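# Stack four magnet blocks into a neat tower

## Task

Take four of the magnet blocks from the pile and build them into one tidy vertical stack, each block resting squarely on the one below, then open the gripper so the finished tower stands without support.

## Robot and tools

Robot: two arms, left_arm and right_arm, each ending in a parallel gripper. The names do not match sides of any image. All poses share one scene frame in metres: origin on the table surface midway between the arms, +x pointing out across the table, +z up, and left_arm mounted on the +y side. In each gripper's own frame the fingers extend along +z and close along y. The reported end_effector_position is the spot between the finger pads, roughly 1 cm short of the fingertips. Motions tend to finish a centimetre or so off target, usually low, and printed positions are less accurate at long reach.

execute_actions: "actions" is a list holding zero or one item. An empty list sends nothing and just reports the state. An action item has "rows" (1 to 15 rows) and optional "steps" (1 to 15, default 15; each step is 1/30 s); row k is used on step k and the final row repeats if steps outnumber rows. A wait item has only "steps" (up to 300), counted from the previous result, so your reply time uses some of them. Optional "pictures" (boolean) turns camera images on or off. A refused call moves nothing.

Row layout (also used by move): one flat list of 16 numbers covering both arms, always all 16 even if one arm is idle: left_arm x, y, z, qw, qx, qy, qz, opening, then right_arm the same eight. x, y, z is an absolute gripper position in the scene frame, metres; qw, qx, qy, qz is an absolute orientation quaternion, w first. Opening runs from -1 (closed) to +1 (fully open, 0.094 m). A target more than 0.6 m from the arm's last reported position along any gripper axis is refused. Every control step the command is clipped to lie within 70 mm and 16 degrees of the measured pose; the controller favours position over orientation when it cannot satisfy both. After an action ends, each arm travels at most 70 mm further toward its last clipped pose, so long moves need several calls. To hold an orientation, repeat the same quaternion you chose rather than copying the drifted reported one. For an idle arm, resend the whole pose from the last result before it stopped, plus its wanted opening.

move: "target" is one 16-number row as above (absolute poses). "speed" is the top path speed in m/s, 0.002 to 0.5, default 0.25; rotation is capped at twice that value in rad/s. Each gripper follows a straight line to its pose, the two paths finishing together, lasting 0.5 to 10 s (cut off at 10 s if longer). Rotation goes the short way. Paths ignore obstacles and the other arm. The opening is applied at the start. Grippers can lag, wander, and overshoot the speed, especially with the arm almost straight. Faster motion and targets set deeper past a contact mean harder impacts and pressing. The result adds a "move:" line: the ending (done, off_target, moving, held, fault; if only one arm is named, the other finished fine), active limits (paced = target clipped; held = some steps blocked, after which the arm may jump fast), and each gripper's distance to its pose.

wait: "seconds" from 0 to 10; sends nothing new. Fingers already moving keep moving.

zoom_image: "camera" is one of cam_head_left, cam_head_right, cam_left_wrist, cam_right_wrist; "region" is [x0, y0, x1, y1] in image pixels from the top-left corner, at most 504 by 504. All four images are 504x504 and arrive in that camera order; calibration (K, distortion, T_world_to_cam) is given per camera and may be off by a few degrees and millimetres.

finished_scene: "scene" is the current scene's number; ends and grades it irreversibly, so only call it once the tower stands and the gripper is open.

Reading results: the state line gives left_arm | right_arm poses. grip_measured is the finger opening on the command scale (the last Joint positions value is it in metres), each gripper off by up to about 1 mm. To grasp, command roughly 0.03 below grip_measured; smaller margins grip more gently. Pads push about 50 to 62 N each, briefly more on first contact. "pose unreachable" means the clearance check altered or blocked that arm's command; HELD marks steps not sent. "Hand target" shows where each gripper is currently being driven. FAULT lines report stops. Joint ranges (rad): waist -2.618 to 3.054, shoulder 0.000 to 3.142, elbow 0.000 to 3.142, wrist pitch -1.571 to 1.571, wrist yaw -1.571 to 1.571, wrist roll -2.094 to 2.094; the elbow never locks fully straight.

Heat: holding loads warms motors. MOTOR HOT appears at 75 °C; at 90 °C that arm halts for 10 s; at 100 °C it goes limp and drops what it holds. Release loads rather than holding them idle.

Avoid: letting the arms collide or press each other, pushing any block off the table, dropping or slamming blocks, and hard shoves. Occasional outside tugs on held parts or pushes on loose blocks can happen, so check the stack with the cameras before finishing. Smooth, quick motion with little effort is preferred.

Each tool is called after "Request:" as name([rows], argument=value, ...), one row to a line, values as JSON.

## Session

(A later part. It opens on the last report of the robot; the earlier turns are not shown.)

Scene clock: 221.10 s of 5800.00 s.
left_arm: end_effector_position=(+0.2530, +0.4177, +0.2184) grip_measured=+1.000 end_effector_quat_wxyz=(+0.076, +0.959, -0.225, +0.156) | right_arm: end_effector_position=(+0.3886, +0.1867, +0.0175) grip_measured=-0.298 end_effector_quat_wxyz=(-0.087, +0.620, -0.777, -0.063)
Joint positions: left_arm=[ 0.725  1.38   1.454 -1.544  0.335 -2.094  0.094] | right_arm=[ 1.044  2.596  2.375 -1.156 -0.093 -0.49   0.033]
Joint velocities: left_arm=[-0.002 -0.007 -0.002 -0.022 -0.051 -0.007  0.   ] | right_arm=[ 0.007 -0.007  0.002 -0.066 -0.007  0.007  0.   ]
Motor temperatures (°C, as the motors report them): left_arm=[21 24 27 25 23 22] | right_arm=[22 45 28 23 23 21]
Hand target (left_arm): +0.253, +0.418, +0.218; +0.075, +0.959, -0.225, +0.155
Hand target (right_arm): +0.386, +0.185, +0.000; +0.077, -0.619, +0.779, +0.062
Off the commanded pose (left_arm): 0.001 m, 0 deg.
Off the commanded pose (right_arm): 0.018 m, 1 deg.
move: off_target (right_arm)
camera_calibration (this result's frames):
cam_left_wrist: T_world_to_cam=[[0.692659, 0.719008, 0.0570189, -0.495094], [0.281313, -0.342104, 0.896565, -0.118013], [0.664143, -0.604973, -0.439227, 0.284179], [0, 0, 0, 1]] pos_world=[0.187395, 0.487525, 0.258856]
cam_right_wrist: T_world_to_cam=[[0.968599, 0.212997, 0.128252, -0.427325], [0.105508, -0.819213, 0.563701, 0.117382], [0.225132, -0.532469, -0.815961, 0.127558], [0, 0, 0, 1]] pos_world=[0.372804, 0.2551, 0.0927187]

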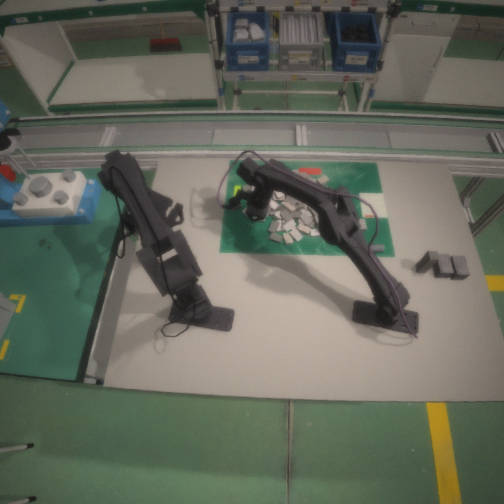

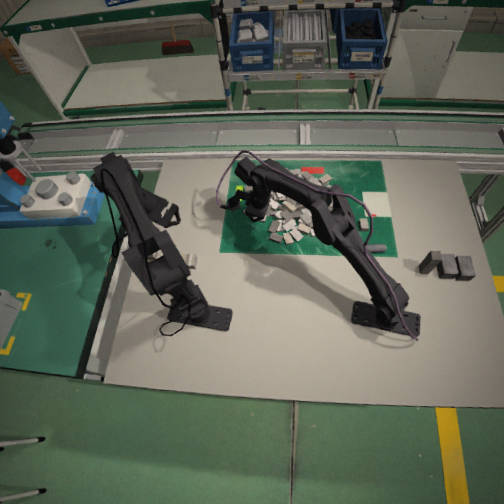

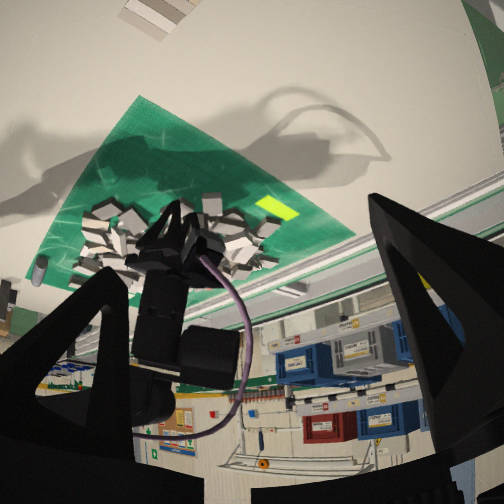

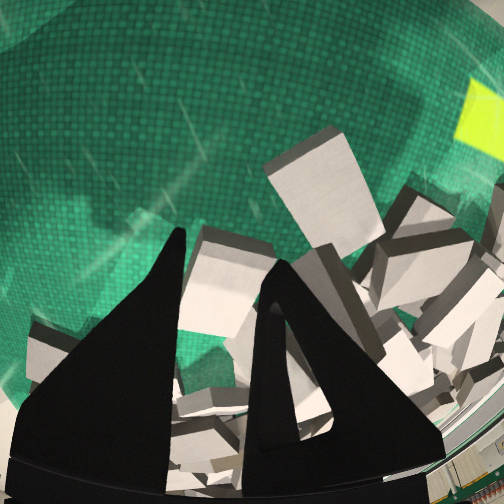

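Request:
move(target=[0.2527,0.4181,0.2182,0.075,0.959,-0.225,0.155,1,0.387,0.186,0.004,0.078,-0.619,0.779,0.062,-0.495], speed=0.03)

Request:
zoom_image(camera="cam_right_wrist", region=[140,170,360,390])

Scene clock: 225.07 s of 5800.00 s.
left_arm: end_effector_position=(+0.2530, +0.4177, +0.2184) grip_measured=+1.000 end_effector_quat_wxyz=(+0.076, +0.959, -0.225, +0.156) | right_arm: end_effector_position=(+0.3900, +0.1874, +0.0187) grip_measured=-0.493 end_effector_quat_wxyz=(-0.091, +0.620, -0.777, -0.062)
Joint positions: left_arm=[ 0.725  1.38   1.454 -1.544  0.335 -2.094  0.094] | right_arm=[ 1.043  2.594  2.375 -1.151 -0.091 -0.49   0.024]
Joint velocities: left_arm=[ 0.007 -0.007 -0.007  0.081  0.022 -0.051  0.   ] | right_arm=[ 0.002 -0.012  0.002  0.066 -0.037 -0.051 -0.   ]
Motor temperatures (°C, as the motors report them): left_arm=[21 24 27 25 23 22] | right_arm=[22 45 28 23 23 21]
Hand target (left_arm): +0.253, +0.418, +0.218; +0.075, +0.959, -0.225, +0.155
Hand target (right_arm): +0.387, +0.186, +0.004; +0.078, -0.619, +0.779, +0.062
Off the commanded pose (left_arm): 0.001 m, 0 deg.
Off the commanded pose (right_arm): 0.015 m, 1 deg.
After step 90, 0.27 s passed at rest.
move: off_target (right_arm)
camera_calibration (this result's frames):
cam_left_wrist: T_world_to_cam=[[0.692659, 0.719008, 0.0570189, -0.495094], [0.281313, -0.342104, 0.896565, -0.118013], [0.664143, -0.604973, -0.439227, 0.284179], [0, 0, 0, 1]] pos_world=[0.187395, 0.487525, 0.258856]
cam_right_wrist: T_world_to_cam=[[0.967922, 0.211671, 0.135361, -0.428666], [0.101184, -0.821523, 0.561125, 0.119297], [0.229976, -0.529429, -0.816588, 0.126168], [0, 0, 0, 1]] pos_world=[0.373829, 0.255538, 0.0941114]

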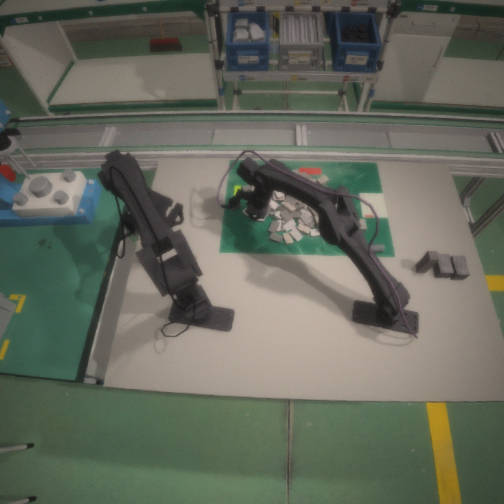

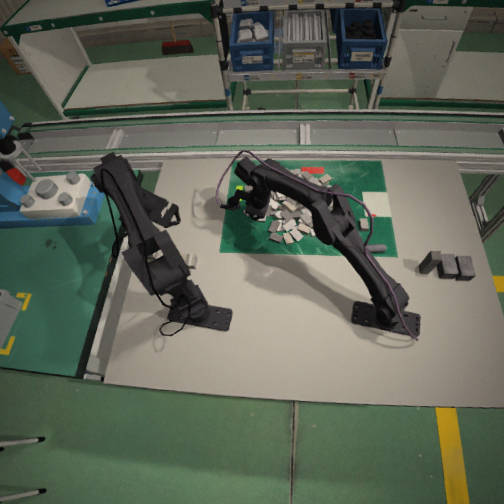

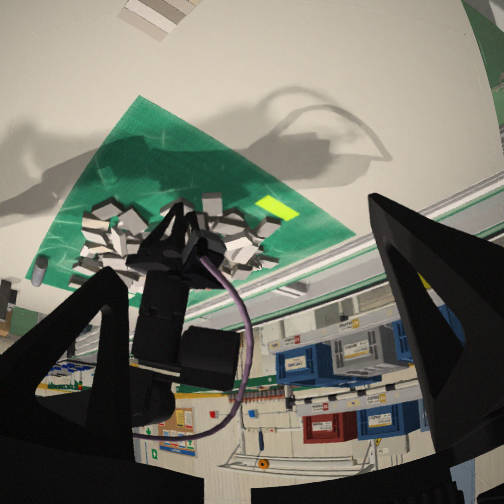

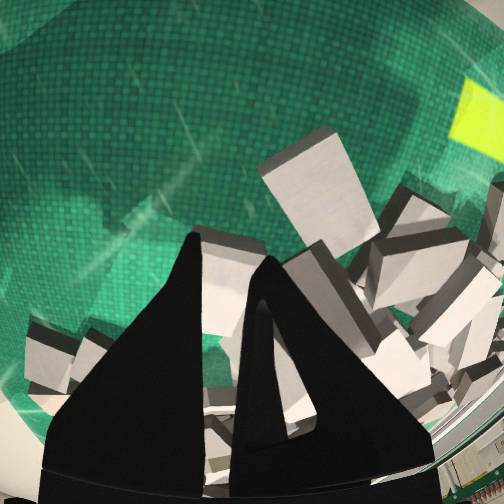

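Region (140, 170, 360, 390) of cam_right_wrist's 504x504 image, scaled by 2.291, with more detail than that image has.

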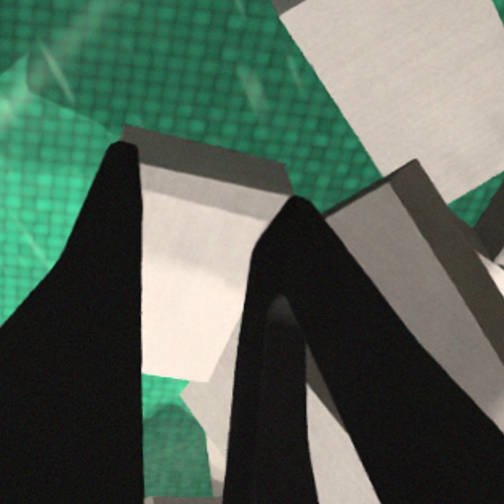

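Request:
move(target=[0.2527,0.4181,0.2182,0.075,0.959,-0.225,0.155,1,0.365,0.20,0.004,0.078,-0.619,0.779,0.062,-0.495], speed=0.03)

Scene clock: 228.03 s of 5800.00 s.
left_arm: end_effector_position=(+0.2530, +0.4177, +0.2184) grip_measured=+1.000 end_effector_quat_wxyz=(+0.076, +0.959, -0.225, +0.156) | right_arm: end_effector_position=(+0.3732, +0.2031, +0.0148) grip_measured=-0.493 end_effector_quat_wxyz=(-0.098, +0.620, -0.776, -0.060)
Joint positions: left_arm=[ 0.725  1.38   1.454 -1.544  0.335 -2.094  0.094] | right_arm=[ 1.091  2.579  2.329 -1.103 -0.073 -0.444  0.024]
Joint velocities: left_arm=[ 0.007 -0.007 -0.022  0.066 -0.066 -0.022  0.   ] | right_arm=[-0.012  0.007 -0.007 -0.022  0.007  0.022  0.   ]
Motor temperatures (°C, as the motors report them): left_arm=[21 24 27 25 23 22] | right_arm=[22 45 28 23 23 21]
Hand target (left_arm): +0.253, +0.418, +0.218; +0.075, +0.959, -0.225, +0.155
Hand target (right_arm): +0.365, +0.199, +0.004; +0.078, -0.619, +0.779, +0.061
Off the commanded pose (left_arm): 0.001 m, 0 deg.
Off the commanded pose (right_arm): 0.014 m, 2 deg.
move: off_target (right_arm)
camera_calibration (this result's frames):
cam_left_wrist: T_world_to_cam=[[0.692659, 0.719008, 0.0570189, -0.495094], [0.281313, -0.342104, 0.896565, -0.118013], [0.664143, -0.604973, -0.439227, 0.284179], [0, 0, 0, 1]] pos_world=[0.187395, 0.487525, 0.258856]
cam_right_wrist: T_world_to_cam=[[0.966175, 0.210099, 0.149548, -0.414362], [0.0927254, -0.824132, 0.558756, 0.13985], [0.240641, -0.525989, -0.815737, 0.130415], [0, 0, 0, 1]] pos_world=[0.355995, 0.270909, 0.0902092]

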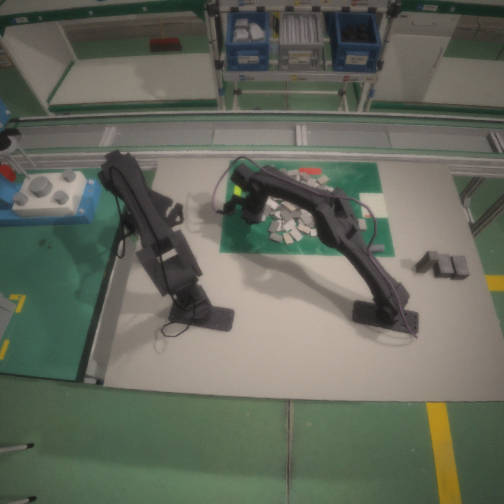

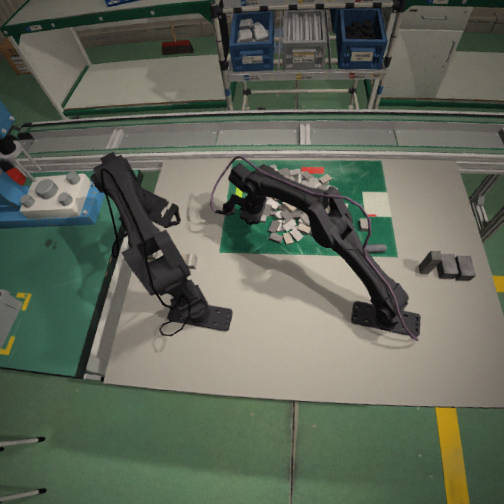

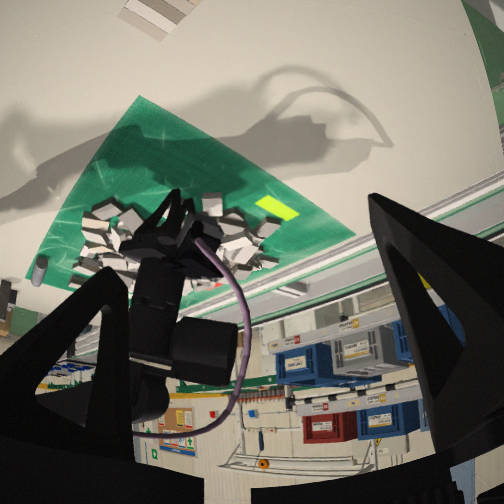

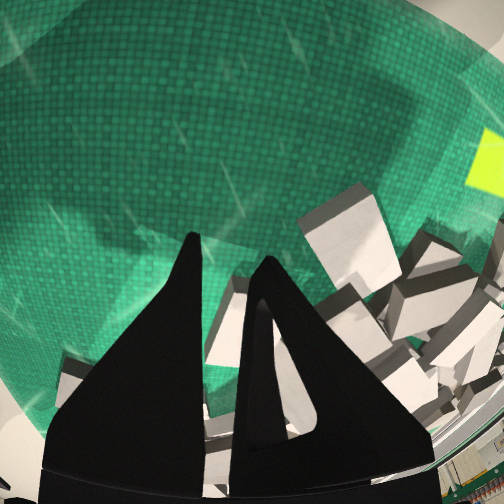

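Request:
move(target=[0.2527,0.4181,0.2182,0.075,0.959,-0.225,0.155,1,0.414,0.218,0.06,0.041,-0.909,0.405,0.091,-0.2], speed=0.15)

Scene clock: 232.77 s of 5800.00 s.
left_arm: end_effector_position=(+0.2530, +0.4177, +0.2184) grip_measured=+1.000 end_effector_quat_wxyz=(+0.076, +0.959, -0.225, +0.156) | right_arm: end_effector_position=(+0.4091, +0.2163, +0.0447) grip_measured=-0.202 end_effector_quat_wxyz=(-0.166, +0.892, -0.418, -0.050)
Joint positions: left_arm=[ 0.725  1.38   1.454 -1.544  0.335 -2.094  0.094] | right_arm=[ 1.021  2.795  2.84  -1.325 -0.193 -1.411  0.038]
Joint velocities: left_arm=[-0.017  0.012  0.002  0.022 -0.007 -0.037  0.   ] | right_arm=[-0.012 -0.012 -0.032  0.007  0.022 -0.066  0.001]
Motor temperatures (°C, as the motors report them): left_arm=[21 24 27 25 23 22] | right_arm=[22 46 29 23 23 21]
Hand target (left_arm): +0.253, +0.418, +0.218; +0.075, +0.959, -0.225, +0.155
Hand target (right_arm): +0.414, +0.219, +0.059; -0.185, +0.891, -0.413, -0.049
Off the commanded pose (left_arm): 0.001 m, 0 deg.
Off the commanded pose (right_arm): 0.016 m, 15 deg.
elbow stopped short (right arm): the move would have taken joint 3 (elbow) straighter than the controller allows; a more bent joint 3 avoids this.
move: off_target (right_arm)
camera_calibration (this result's frames):
cam_left_wrist: T_world_to_cam=[[0.692659, 0.719008, 0.0570189, -0.495094], [0.281313, -0.342104, 0.896565, -0.118013], [0.664143, -0.604973, -0.439227, 0.284179], [0, 0, 0, 1]] pos_world=[0.187395, 0.487525, 0.258856]
cam_right_wrist: T_world_to_cam=[[0.399552, 0.84613, 0.352734, -0.371124], [0.597983, -0.532212, 0.599305, -0.140963], [0.694819, -0.0285243, -0.718618, -0.144618], [0, 0, 0, 1]] pos_world=[0.33306, 0.234872, 0.111463]

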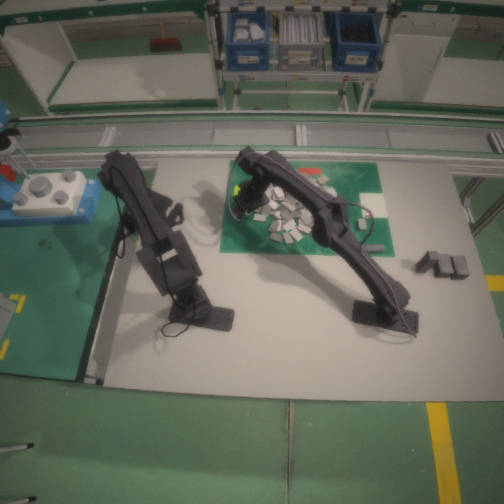

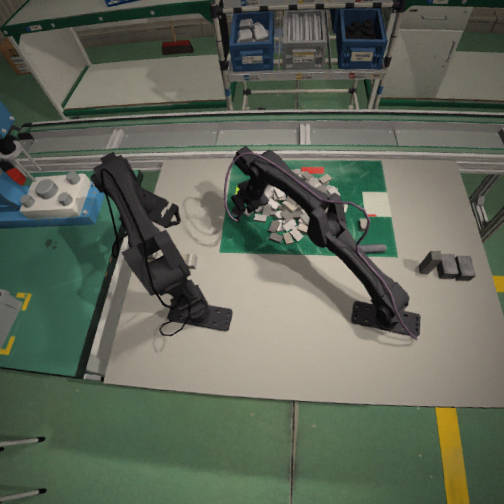

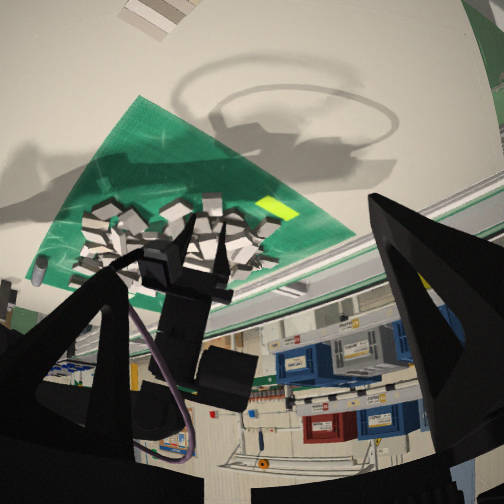

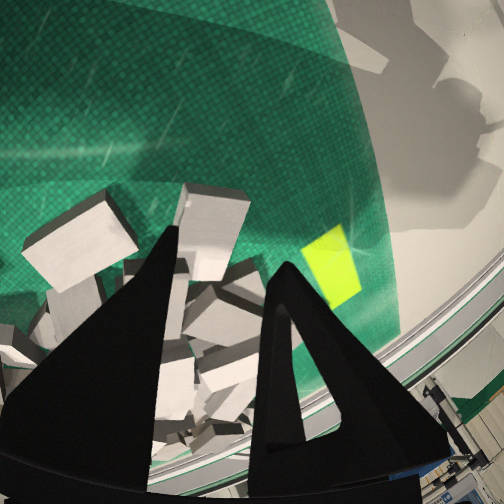

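Request:
move(target=[0.2527,0.4181,0.2182,0.075,0.959,-0.225,0.155,1,0.384,0.18,0.055,0.078,-0.619,0.779,0.062,-0.25], speed=0.2)

Scene clock: 237.87 s of 5800.00 s.
left_arm: end_effector_position=(+0.2530, +0.4177, +0.2184) grip_measured=+1.000 end_effector_quat_wxyz=(+0.076, +0.959, -0.225, +0.156) | right_arm: end_effector_position=(+0.3876, +0.1778, +0.0534) grip_measured=-0.248 end_effector_quat_wxyz=(-0.075, +0.620, -0.778, -0.063)
Joint positions: left_arm=[ 0.725  1.38   1.454 -1.544  0.335 -2.094  0.094] | right_arm=[ 1.032  2.614  2.557 -1.343 -0.1   -0.499  0.035]
Joint velocities: left_arm=[ 0.012 -0.007  0.002 -0.022 -0.037 -0.007  0.   ] | right_arm=[-0.002  0.007 -0.002 -0.022 -0.066  0.037 -0.001]
Motor temperatures (°C, as the motors report them): left_arm=[21 24 28 25 23 22] | right_arm=[22 48 29 23 23 21]
Hand target (left_arm): +0.253, +0.418, +0.218; +0.075, +0.959, -0.225, +0.155
Hand target (right_arm): +0.385, +0.179, +0.056; +0.077, -0.619, +0.779, +0.062
Off the commanded pose (left_arm): 0.001 m, 0 deg.
Off the commanded pose (right_arm): 0.004 m, 0 deg.
move: done
camera_calibration (this result's frames):
cam_left_wrist: T_world_to_cam=[[0.692659, 0.719008, 0.0570189, -0.495094], [0.281313, -0.342104, 0.896565, -0.118013], [0.664143, -0.604973, -0.439227, 0.284179], [0, 0, 0, 1]] pos_world=[0.187395, 0.487525, 0.258856]
cam_right_wrist: T_world_to_cam=[[0.971101, 0.213429, 0.106818, -0.428973], [0.115433, -0.811743, 0.572493, 0.0844131], [0.208896, -0.543619, -0.812922, 0.16044], [0, 0, 0, 1]] pos_world=[0.373317, 0.247295, 0.127921]

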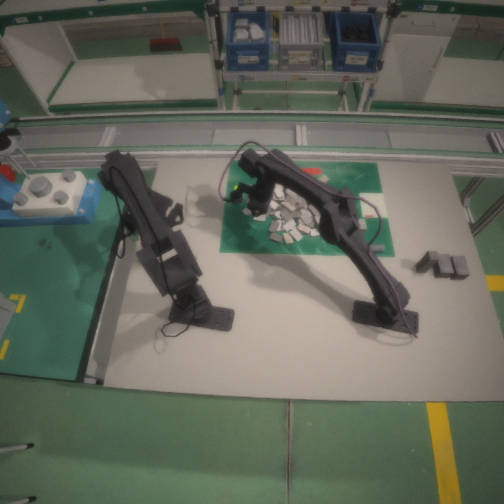

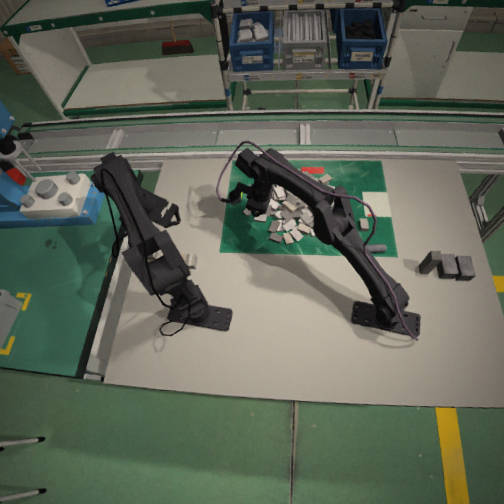

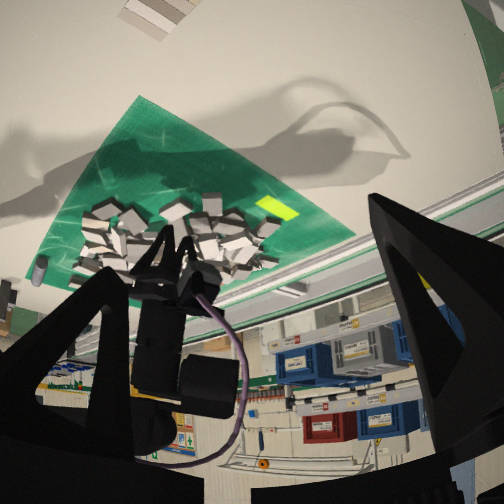

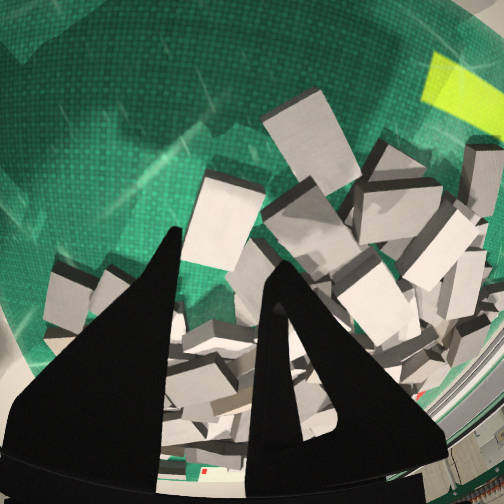

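Request:
move(target=[0.2527,0.4181,0.2182,0.075,0.959,-0.225,0.155,1,0.386,0.175,0.055,0.099,0.1126,0.989,-0.011,0.1], speed=0.3)

Scene clock: 243.43 s of 5800.00 s.
left_arm: end_effector_position=(+0.2530, +0.4177, +0.2184) grip_measured=+1.000 end_effector_quat_wxyz=(+0.076, +0.959, -0.225, +0.156) | right_arm: end_effector_position=(+0.3890, +0.1764, +0.0584) grip_measured=+0.098 end_effector_quat_wxyz=(+0.110, +0.110, +0.988, +0.017)
Joint positions: left_arm=[ 0.725  1.38   1.454 -1.544  0.335 -2.094  0.094] | right_arm=[ 1.118  2.748  2.84  -1.518  0.171  1.133  0.052]
Joint velocities: left_arm=[ 0.007  0.007  0.002  0.007 -0.007 -0.022  0.   ] | right_arm=[-0.007  0.002  0.007  0.007 -0.037 -0.022 -0.001]
Motor temperatures (°C, as the motors report them): left_arm=[21 24 28 25 23 22] | right_arm=[22 49 29 23 23 21]
Hand target (left_arm): +0.253, +0.418, +0.218; +0.075, +0.959, -0.225, +0.155
Hand target (right_arm): +0.386, +0.175, +0.055; +0.111, +0.110, +0.988, +0.006
Off the commanded pose (left_arm): 0.001 m, 0 deg.
Off the commanded pose (right_arm): 0.005 m, 3 deg.
elbow stopped short (right arm): the move would have taken joint 3 (elbow) straighter than the controller allows; a more bent joint 3 avoids this.
move: off_target (right_arm)
camera_calibration (this result's frames):
cam_left_wrist: T_world_to_cam=[[0.692659, 0.719008, 0.0570189, -0.495094], [0.281313, -0.342104, 0.896565, -0.118013], [0.664143, -0.604973, -0.439227, 0.284179], [0, 0, 0, 1]] pos_world=[0.187395, 0.487525, 0.258856]
cam_right_wrist: T_world_to_cam=[[0.219643, -0.973288, 0.0668374, 0.0734437], [-0.82666, -0.149297, 0.542535, 0.331538], [-0.518064, -0.174416, -0.83737, 0.382577], [0, 0, 0, 1]] pos_world=[0.456137, 0.187707, 0.135579]

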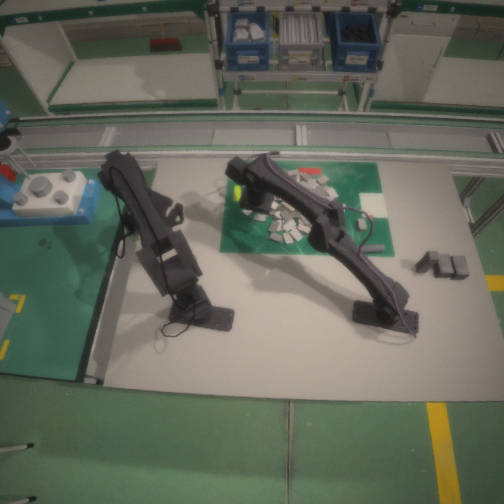

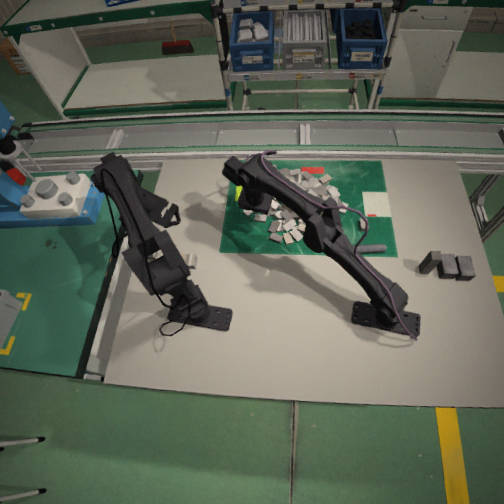

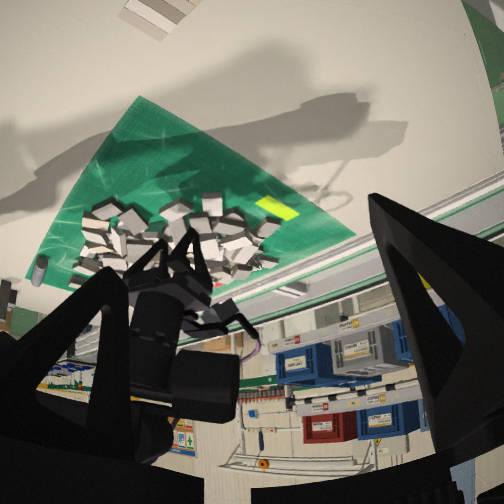

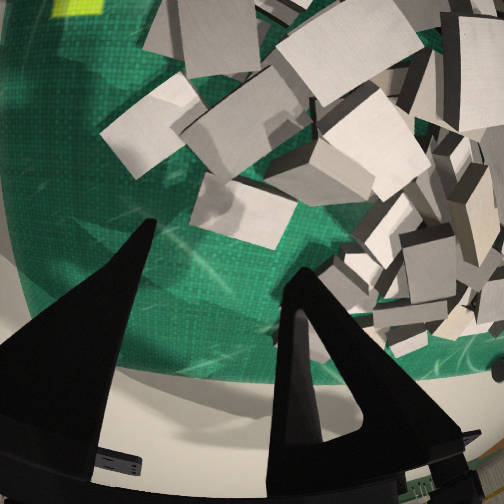

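Request:
move(target=[0.2527,0.4181,0.2182,0.075,0.959,-0.225,0.155,1,0.387,0.167,0.026,0.099,0.1126,0.989,-0.011,0.1], speed=0.06)

Scene clock: 246.47 s of 5800.00 s.
left_arm: end_effector_position=(+0.2530, +0.4177, +0.2184) grip_measured=+1.000 end_effector_quat_wxyz=(+0.076, +0.959, -0.225, +0.156) | right_arm: end_effector_position=(+0.3833, +0.1689, +0.0240) grip_measured=+0.098 end_effector_quat_wxyz=(+0.093, +0.108, +0.990, -0.012)
Joint positions: left_arm=[ 0.725  1.38   1.454 -1.544  0.335 -2.094  0.094] | right_arm=[ 1.118  2.72   2.648 -1.424  0.171  1.133  0.052]
Joint velocities: left_arm=[-0.012  0.002  0.002  0.022  0.037  0.007  0.   ] | right_arm=[-0.002 -0.012 -0.027  0.037  0.095  0.007  0.001]
Motor temperatures (°C, as the motors report them): left_arm=[21 24 28 25 23 22] | right_arm=[22 49 29 23 23 21]
Hand target (left_arm): +0.253, +0.418, +0.218; +0.075, +0.959, -0.225, +0.155
Hand target (right_arm): +0.387, +0.167, +0.026; +0.098, +0.113, +0.989, -0.012
Off the commanded pose (left_arm): 0.001 m, 0 deg.
Off the commanded pose (right_arm): 0.005 m, 1 deg.
move: done
camera_calibration (this result's frames):
cam_left_wrist: T_world_to_cam=[[0.692659, 0.719008, 0.0570189, -0.495094], [0.281313, -0.342104, 0.896565, -0.118013], [0.664143, -0.604973, -0.439227, 0.284179], [0, 0, 0, 1]] pos_world=[0.187395, 0.487525, 0.258856]
cam_right_wrist: T_world_to_cam=[[0.222545, -0.968672, 0.110221, 0.0666959], [-0.803694, -0.118286, 0.583167, 0.329345], [-0.55186, -0.218365, -0.80484, 0.369021], [0, 0, 0, 1]] pos_world=[0.453498, 0.184145, 0.0975888]

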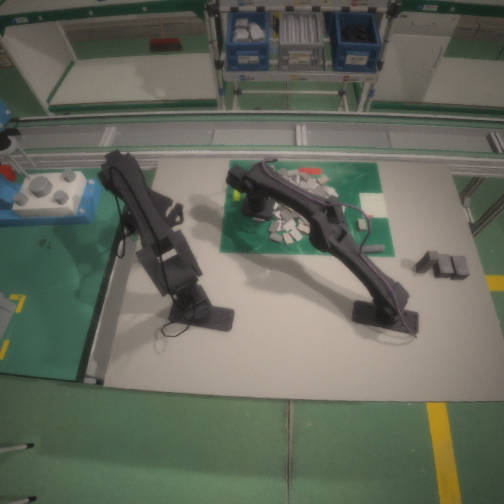

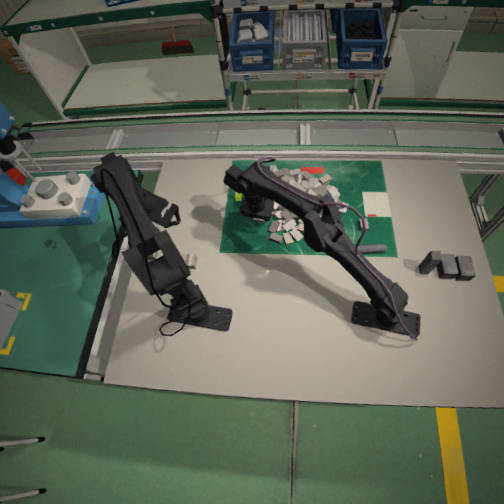

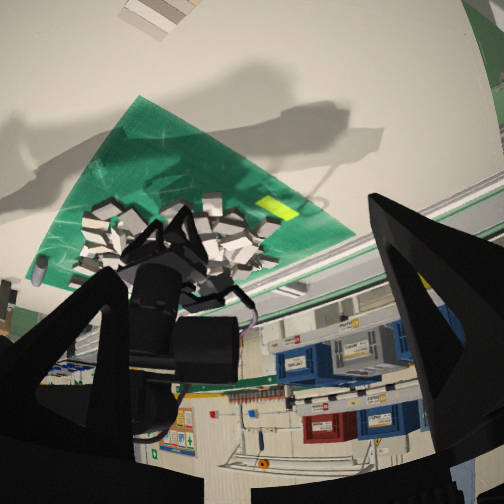

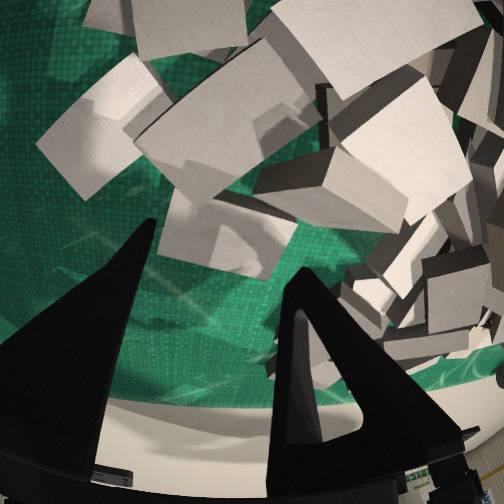

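Request:
move(target=[0.2527,0.4181,0.2182,0.075,0.959,-0.225,0.155,1,0.390,0.165,0.003,0.099,0.1126,0.989,-0.011,0.1], speed=0.03)

Scene clock: 248.83 s of 5800.00 s.
left_arm: end_effector_position=(+0.2530, +0.4177, +0.2184) grip_measured=+1.000 end_effector_quat_wxyz=(+0.076, +0.959, -0.225, +0.156) | right_arm: end_effector_position=(+0.3839, +0.1694, +0.0100) grip_measured=+0.098 end_effector_quat_wxyz=(+0.095, +0.109, +0.990, -0.008)
Joint positions: left_arm=[ 0.725  1.38   1.454 -1.544  0.335 -2.094  0.094] | right_arm=[ 1.117  2.68   2.514 -1.32   0.171  1.134  0.052]
Joint velocities: left_arm=[ 0.012  0.007 -0.017 -0.066  0.007  0.095  0.   ] | right_arm=[-0.002 -0.022 -0.017  0.051 -0.022 -0.022 -0.   ]
Motor temperatures (°C, as the motors report them): left_arm=[21 24 28 25 23 22] | right_arm=[22 50 29 23 23 21]
Hand target (left_arm): +0.253, +0.418, +0.218; +0.075, +0.959, -0.225, +0.155
Hand target (right_arm): +0.390, +0.165, +0.003; +0.098, +0.113, +0.989, -0.011
Off the commanded pose (left_arm): 0.001 m, 0 deg.
Off the commanded pose (right_arm): 0.010 m, 1 deg.
move: done
camera_calibration (this result's frames):
cam_left_wrist: T_world_to_cam=[[0.692659, 0.719008, 0.0570189, -0.495094], [0.281313, -0.342104, 0.896565, -0.118013], [0.664143, -0.604973, -0.439227, 0.284179], [0, 0, 0, 1]] pos_world=[0.187395, 0.487525, 0.258856]
cam_right_wrist: T_world_to_cam=[[0.22117, -0.969693, 0.103821, 0.0693677], [-0.807268, -0.122307, 0.577373, 0.340167], [-0.547177, -0.211509, -0.809853, 0.355388], [0, 0, 0, 1]] pos_world=[0.453724, 0.184038, 0.0842068]

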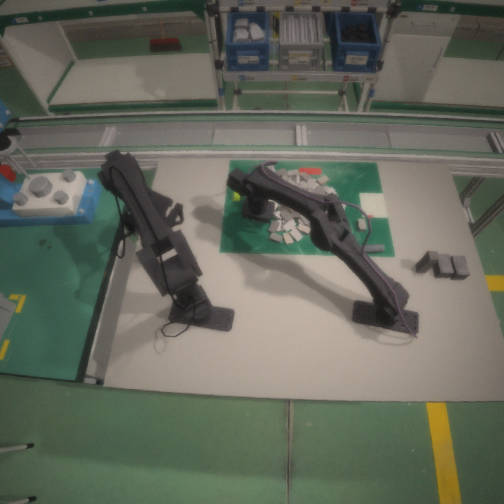

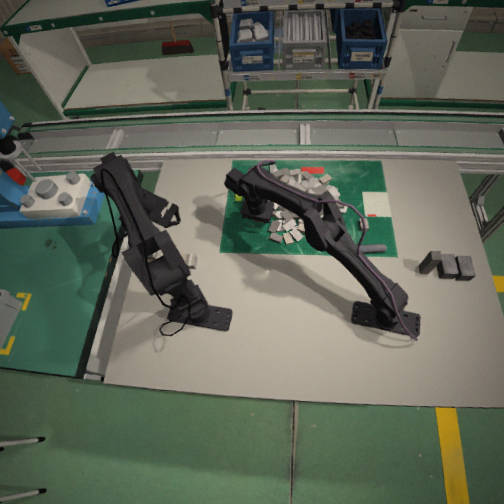

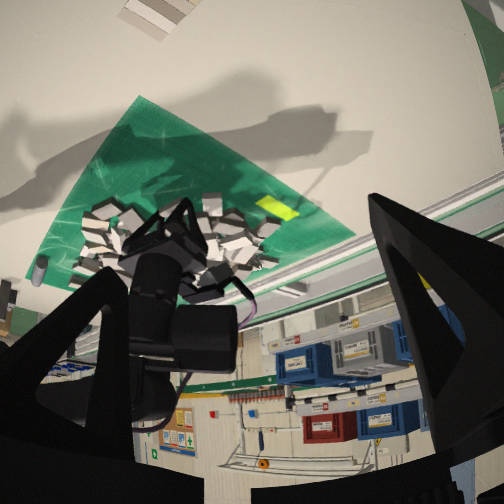

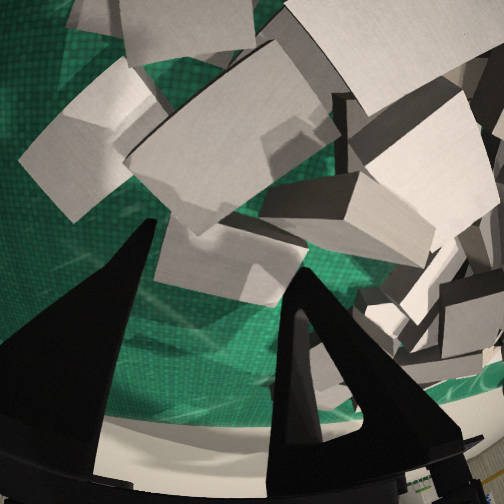

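Request:
move(target=[0.2527,0.4181,0.2182,0.075,0.959,-0.225,0.155,1,0.388,0.167,0.006,0.099,0.1126,0.989,-0.011,-0.18], speed=0.03)

Scene clock: 250.53 s of 5800.00 s.
left_arm: end_effector_position=(+0.2530, +0.4177, +0.2184) grip_measured=+1.000 end_effector_quat_wxyz=(+0.076, +0.959, -0.225, +0.156) | right_arm: end_effector_position=(+0.3840, +0.1694, +0.0101) grip_measured=-0.115 end_effector_quat_wxyz=(+0.095, +0.109, +0.989, -0.008)
Joint positions: left_arm=[ 0.725  1.38   1.454 -1.544  0.335 -2.094  0.094] | right_arm=[ 1.117  2.679  2.513 -1.319  0.171  1.134  0.042]
Joint velocities: left_arm=[-0.007  0.007 -0.002 -0.037  0.037  0.081  0.   ] | right_arm=[-0.007 -0.007 -0.017 -0.081  0.066  0.007 -0.001]
Motor temperatures (°C, as the motors report them): left_arm=[21 24 28 25 23 22] | right_arm=[22 50 29 23 23 21]
Hand target (left_arm): +0.253, +0.418, +0.218; +0.075, +0.959, -0.225, +0.155
Hand target (right_arm): +0.388, +0.167, +0.006; +0.099, +0.113, +0.989, -0.011
Off the commanded pose (left_arm): 0.001 m, 0 deg.
Off the commanded pose (right_arm): 0.006 m, 1 deg.
move: done
camera_calibration (this result's frames):
cam_left_wrist: T_world_to_cam=[[0.692659, 0.719008, 0.0570189, -0.495094], [0.281313, -0.342104, 0.896565, -0.118013], [0.664143, -0.604973, -0.439227, 0.284179], [0, 0, 0, 1]] pos_world=[0.187395, 0.487525, 0.258856]
cam_right_wrist: T_world_to_cam=[[0.221083, -0.969708, 0.103867, 0.0693858], [-0.80758, -0.122323, 0.576933, 0.340356], [-0.546752, -0.211431, -0.81016, 0.355273], [0, 0, 0, 1]] pos_world=[0.453771, 0.184033, 0.0842588]

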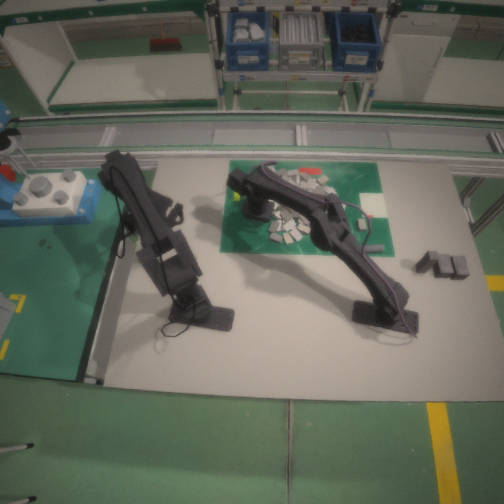

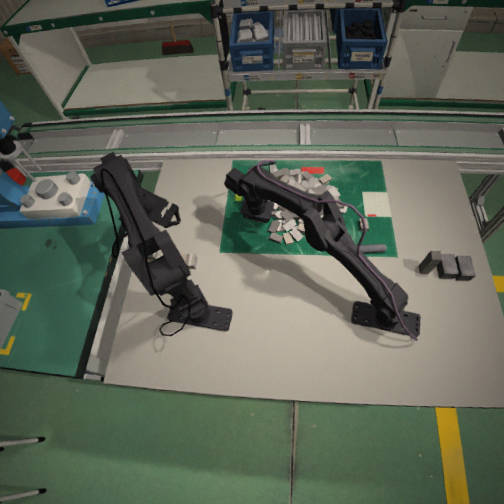

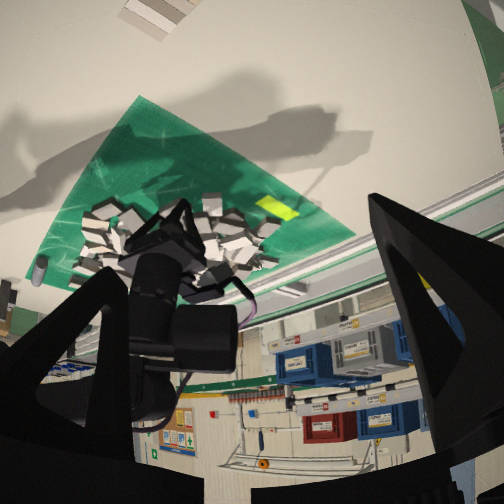

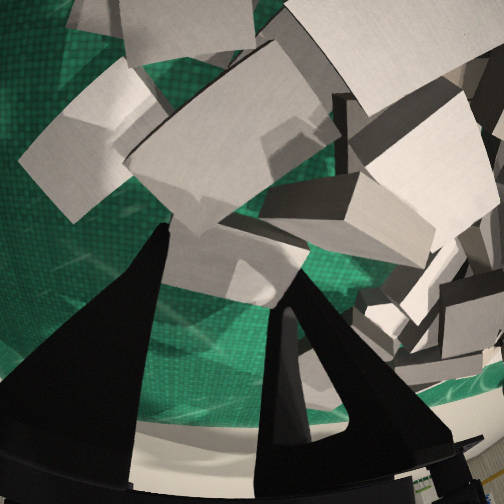

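Slide out −x.

Request:
move(target=[0.2527,0.4181,0.2182,0.075,0.959,-0.225,0.155,1,0.362,0.175,0.014,0.099,0.1126,0.989,-0.011,-0.17], speed=0.04)

Scene clock: 252.33 s of 5800.00 s.
left_arm: end_effector_position=(+0.2530, +0.4177, +0.2184) grip_measured=+1.000 end_effector_quat_wxyz=(+0.076, +0.959, -0.225, +0.156) | right_arm: end_effector_position=(+0.3618, +0.1742, +0.0106) grip_measured=-0.115 end_effector_quat_wxyz=(+0.091, +0.110, +0.990, -0.013)
Joint positions: left_arm=[ 0.725  1.38   1.454 -1.544  0.335 -2.094  0.094] | right_arm=[ 1.158  2.634  2.429 -1.301  0.173  1.178  0.042]
Joint velocities: left_arm=[-0.002 -0.007 -0.012 -0.051 -0.051 -0.022  0.   ] | right_arm=[-0.012 -0.002 -0.017  0.022 -0.037 -0.007 -0.   ]
Motor temperatures (°C, as the motors report them): left_arm=[21 24 28 25 23 22] | right_arm=[22 50 28 23 23 21]
Hand target (left_arm): +0.253, +0.418, +0.218; +0.075, +0.959, -0.225, +0.155
Hand target (right_arm): +0.362, +0.175, +0.014; +0.099, +0.113, +0.989, -0.012
Off the commanded pose (left_arm): 0.001 m, 0 deg.
Off the commanded pose (right_arm): 0.003 m, 1 deg.
move: done
camera_calibration (this result's frames):
cam_left_wrist: T_world_to_cam=[[0.692659, 0.719008, 0.0570189, -0.495094], [0.281313, -0.342104, 0.896565, -0.118013], [0.664143, -0.604973, -0.439227, 0.284179], [0, 0, 0, 1]] pos_world=[0.187395, 0.487525, 0.258856]
cam_right_wrist: T_world_to_cam=[[0.218627, -0.969383, 0.111801, 0.0796855], [-0.802662, -0.113495, 0.585537, 0.319263], [-0.55492, -0.217752, -0.802899, 0.348574], [0, 0, 0, 1]] pos_world=[0.432269, 0.189383, 0.0840206]

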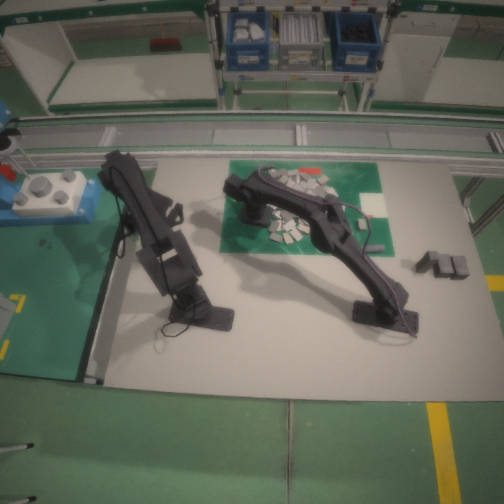

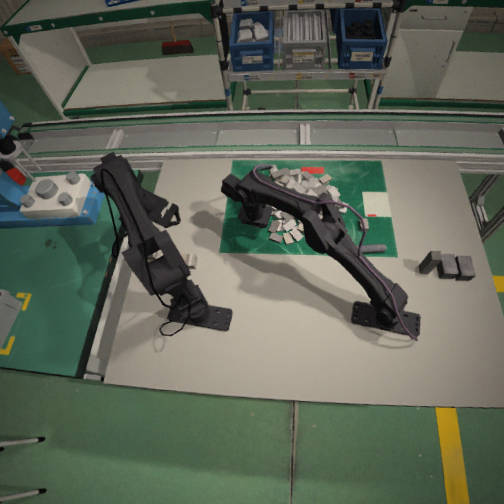

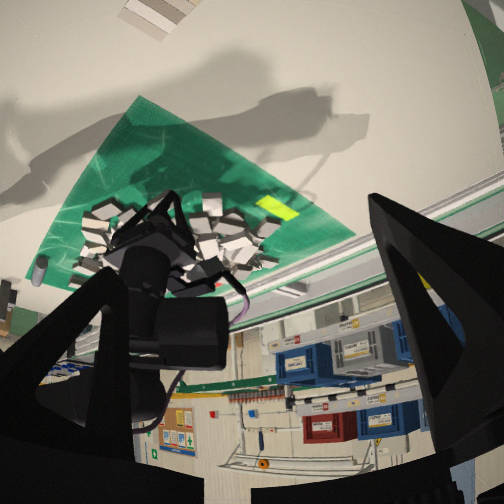

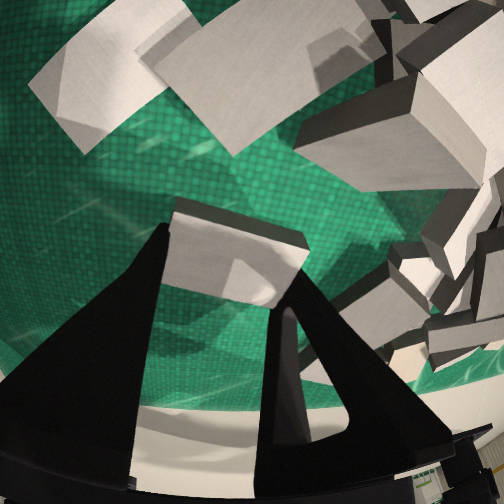

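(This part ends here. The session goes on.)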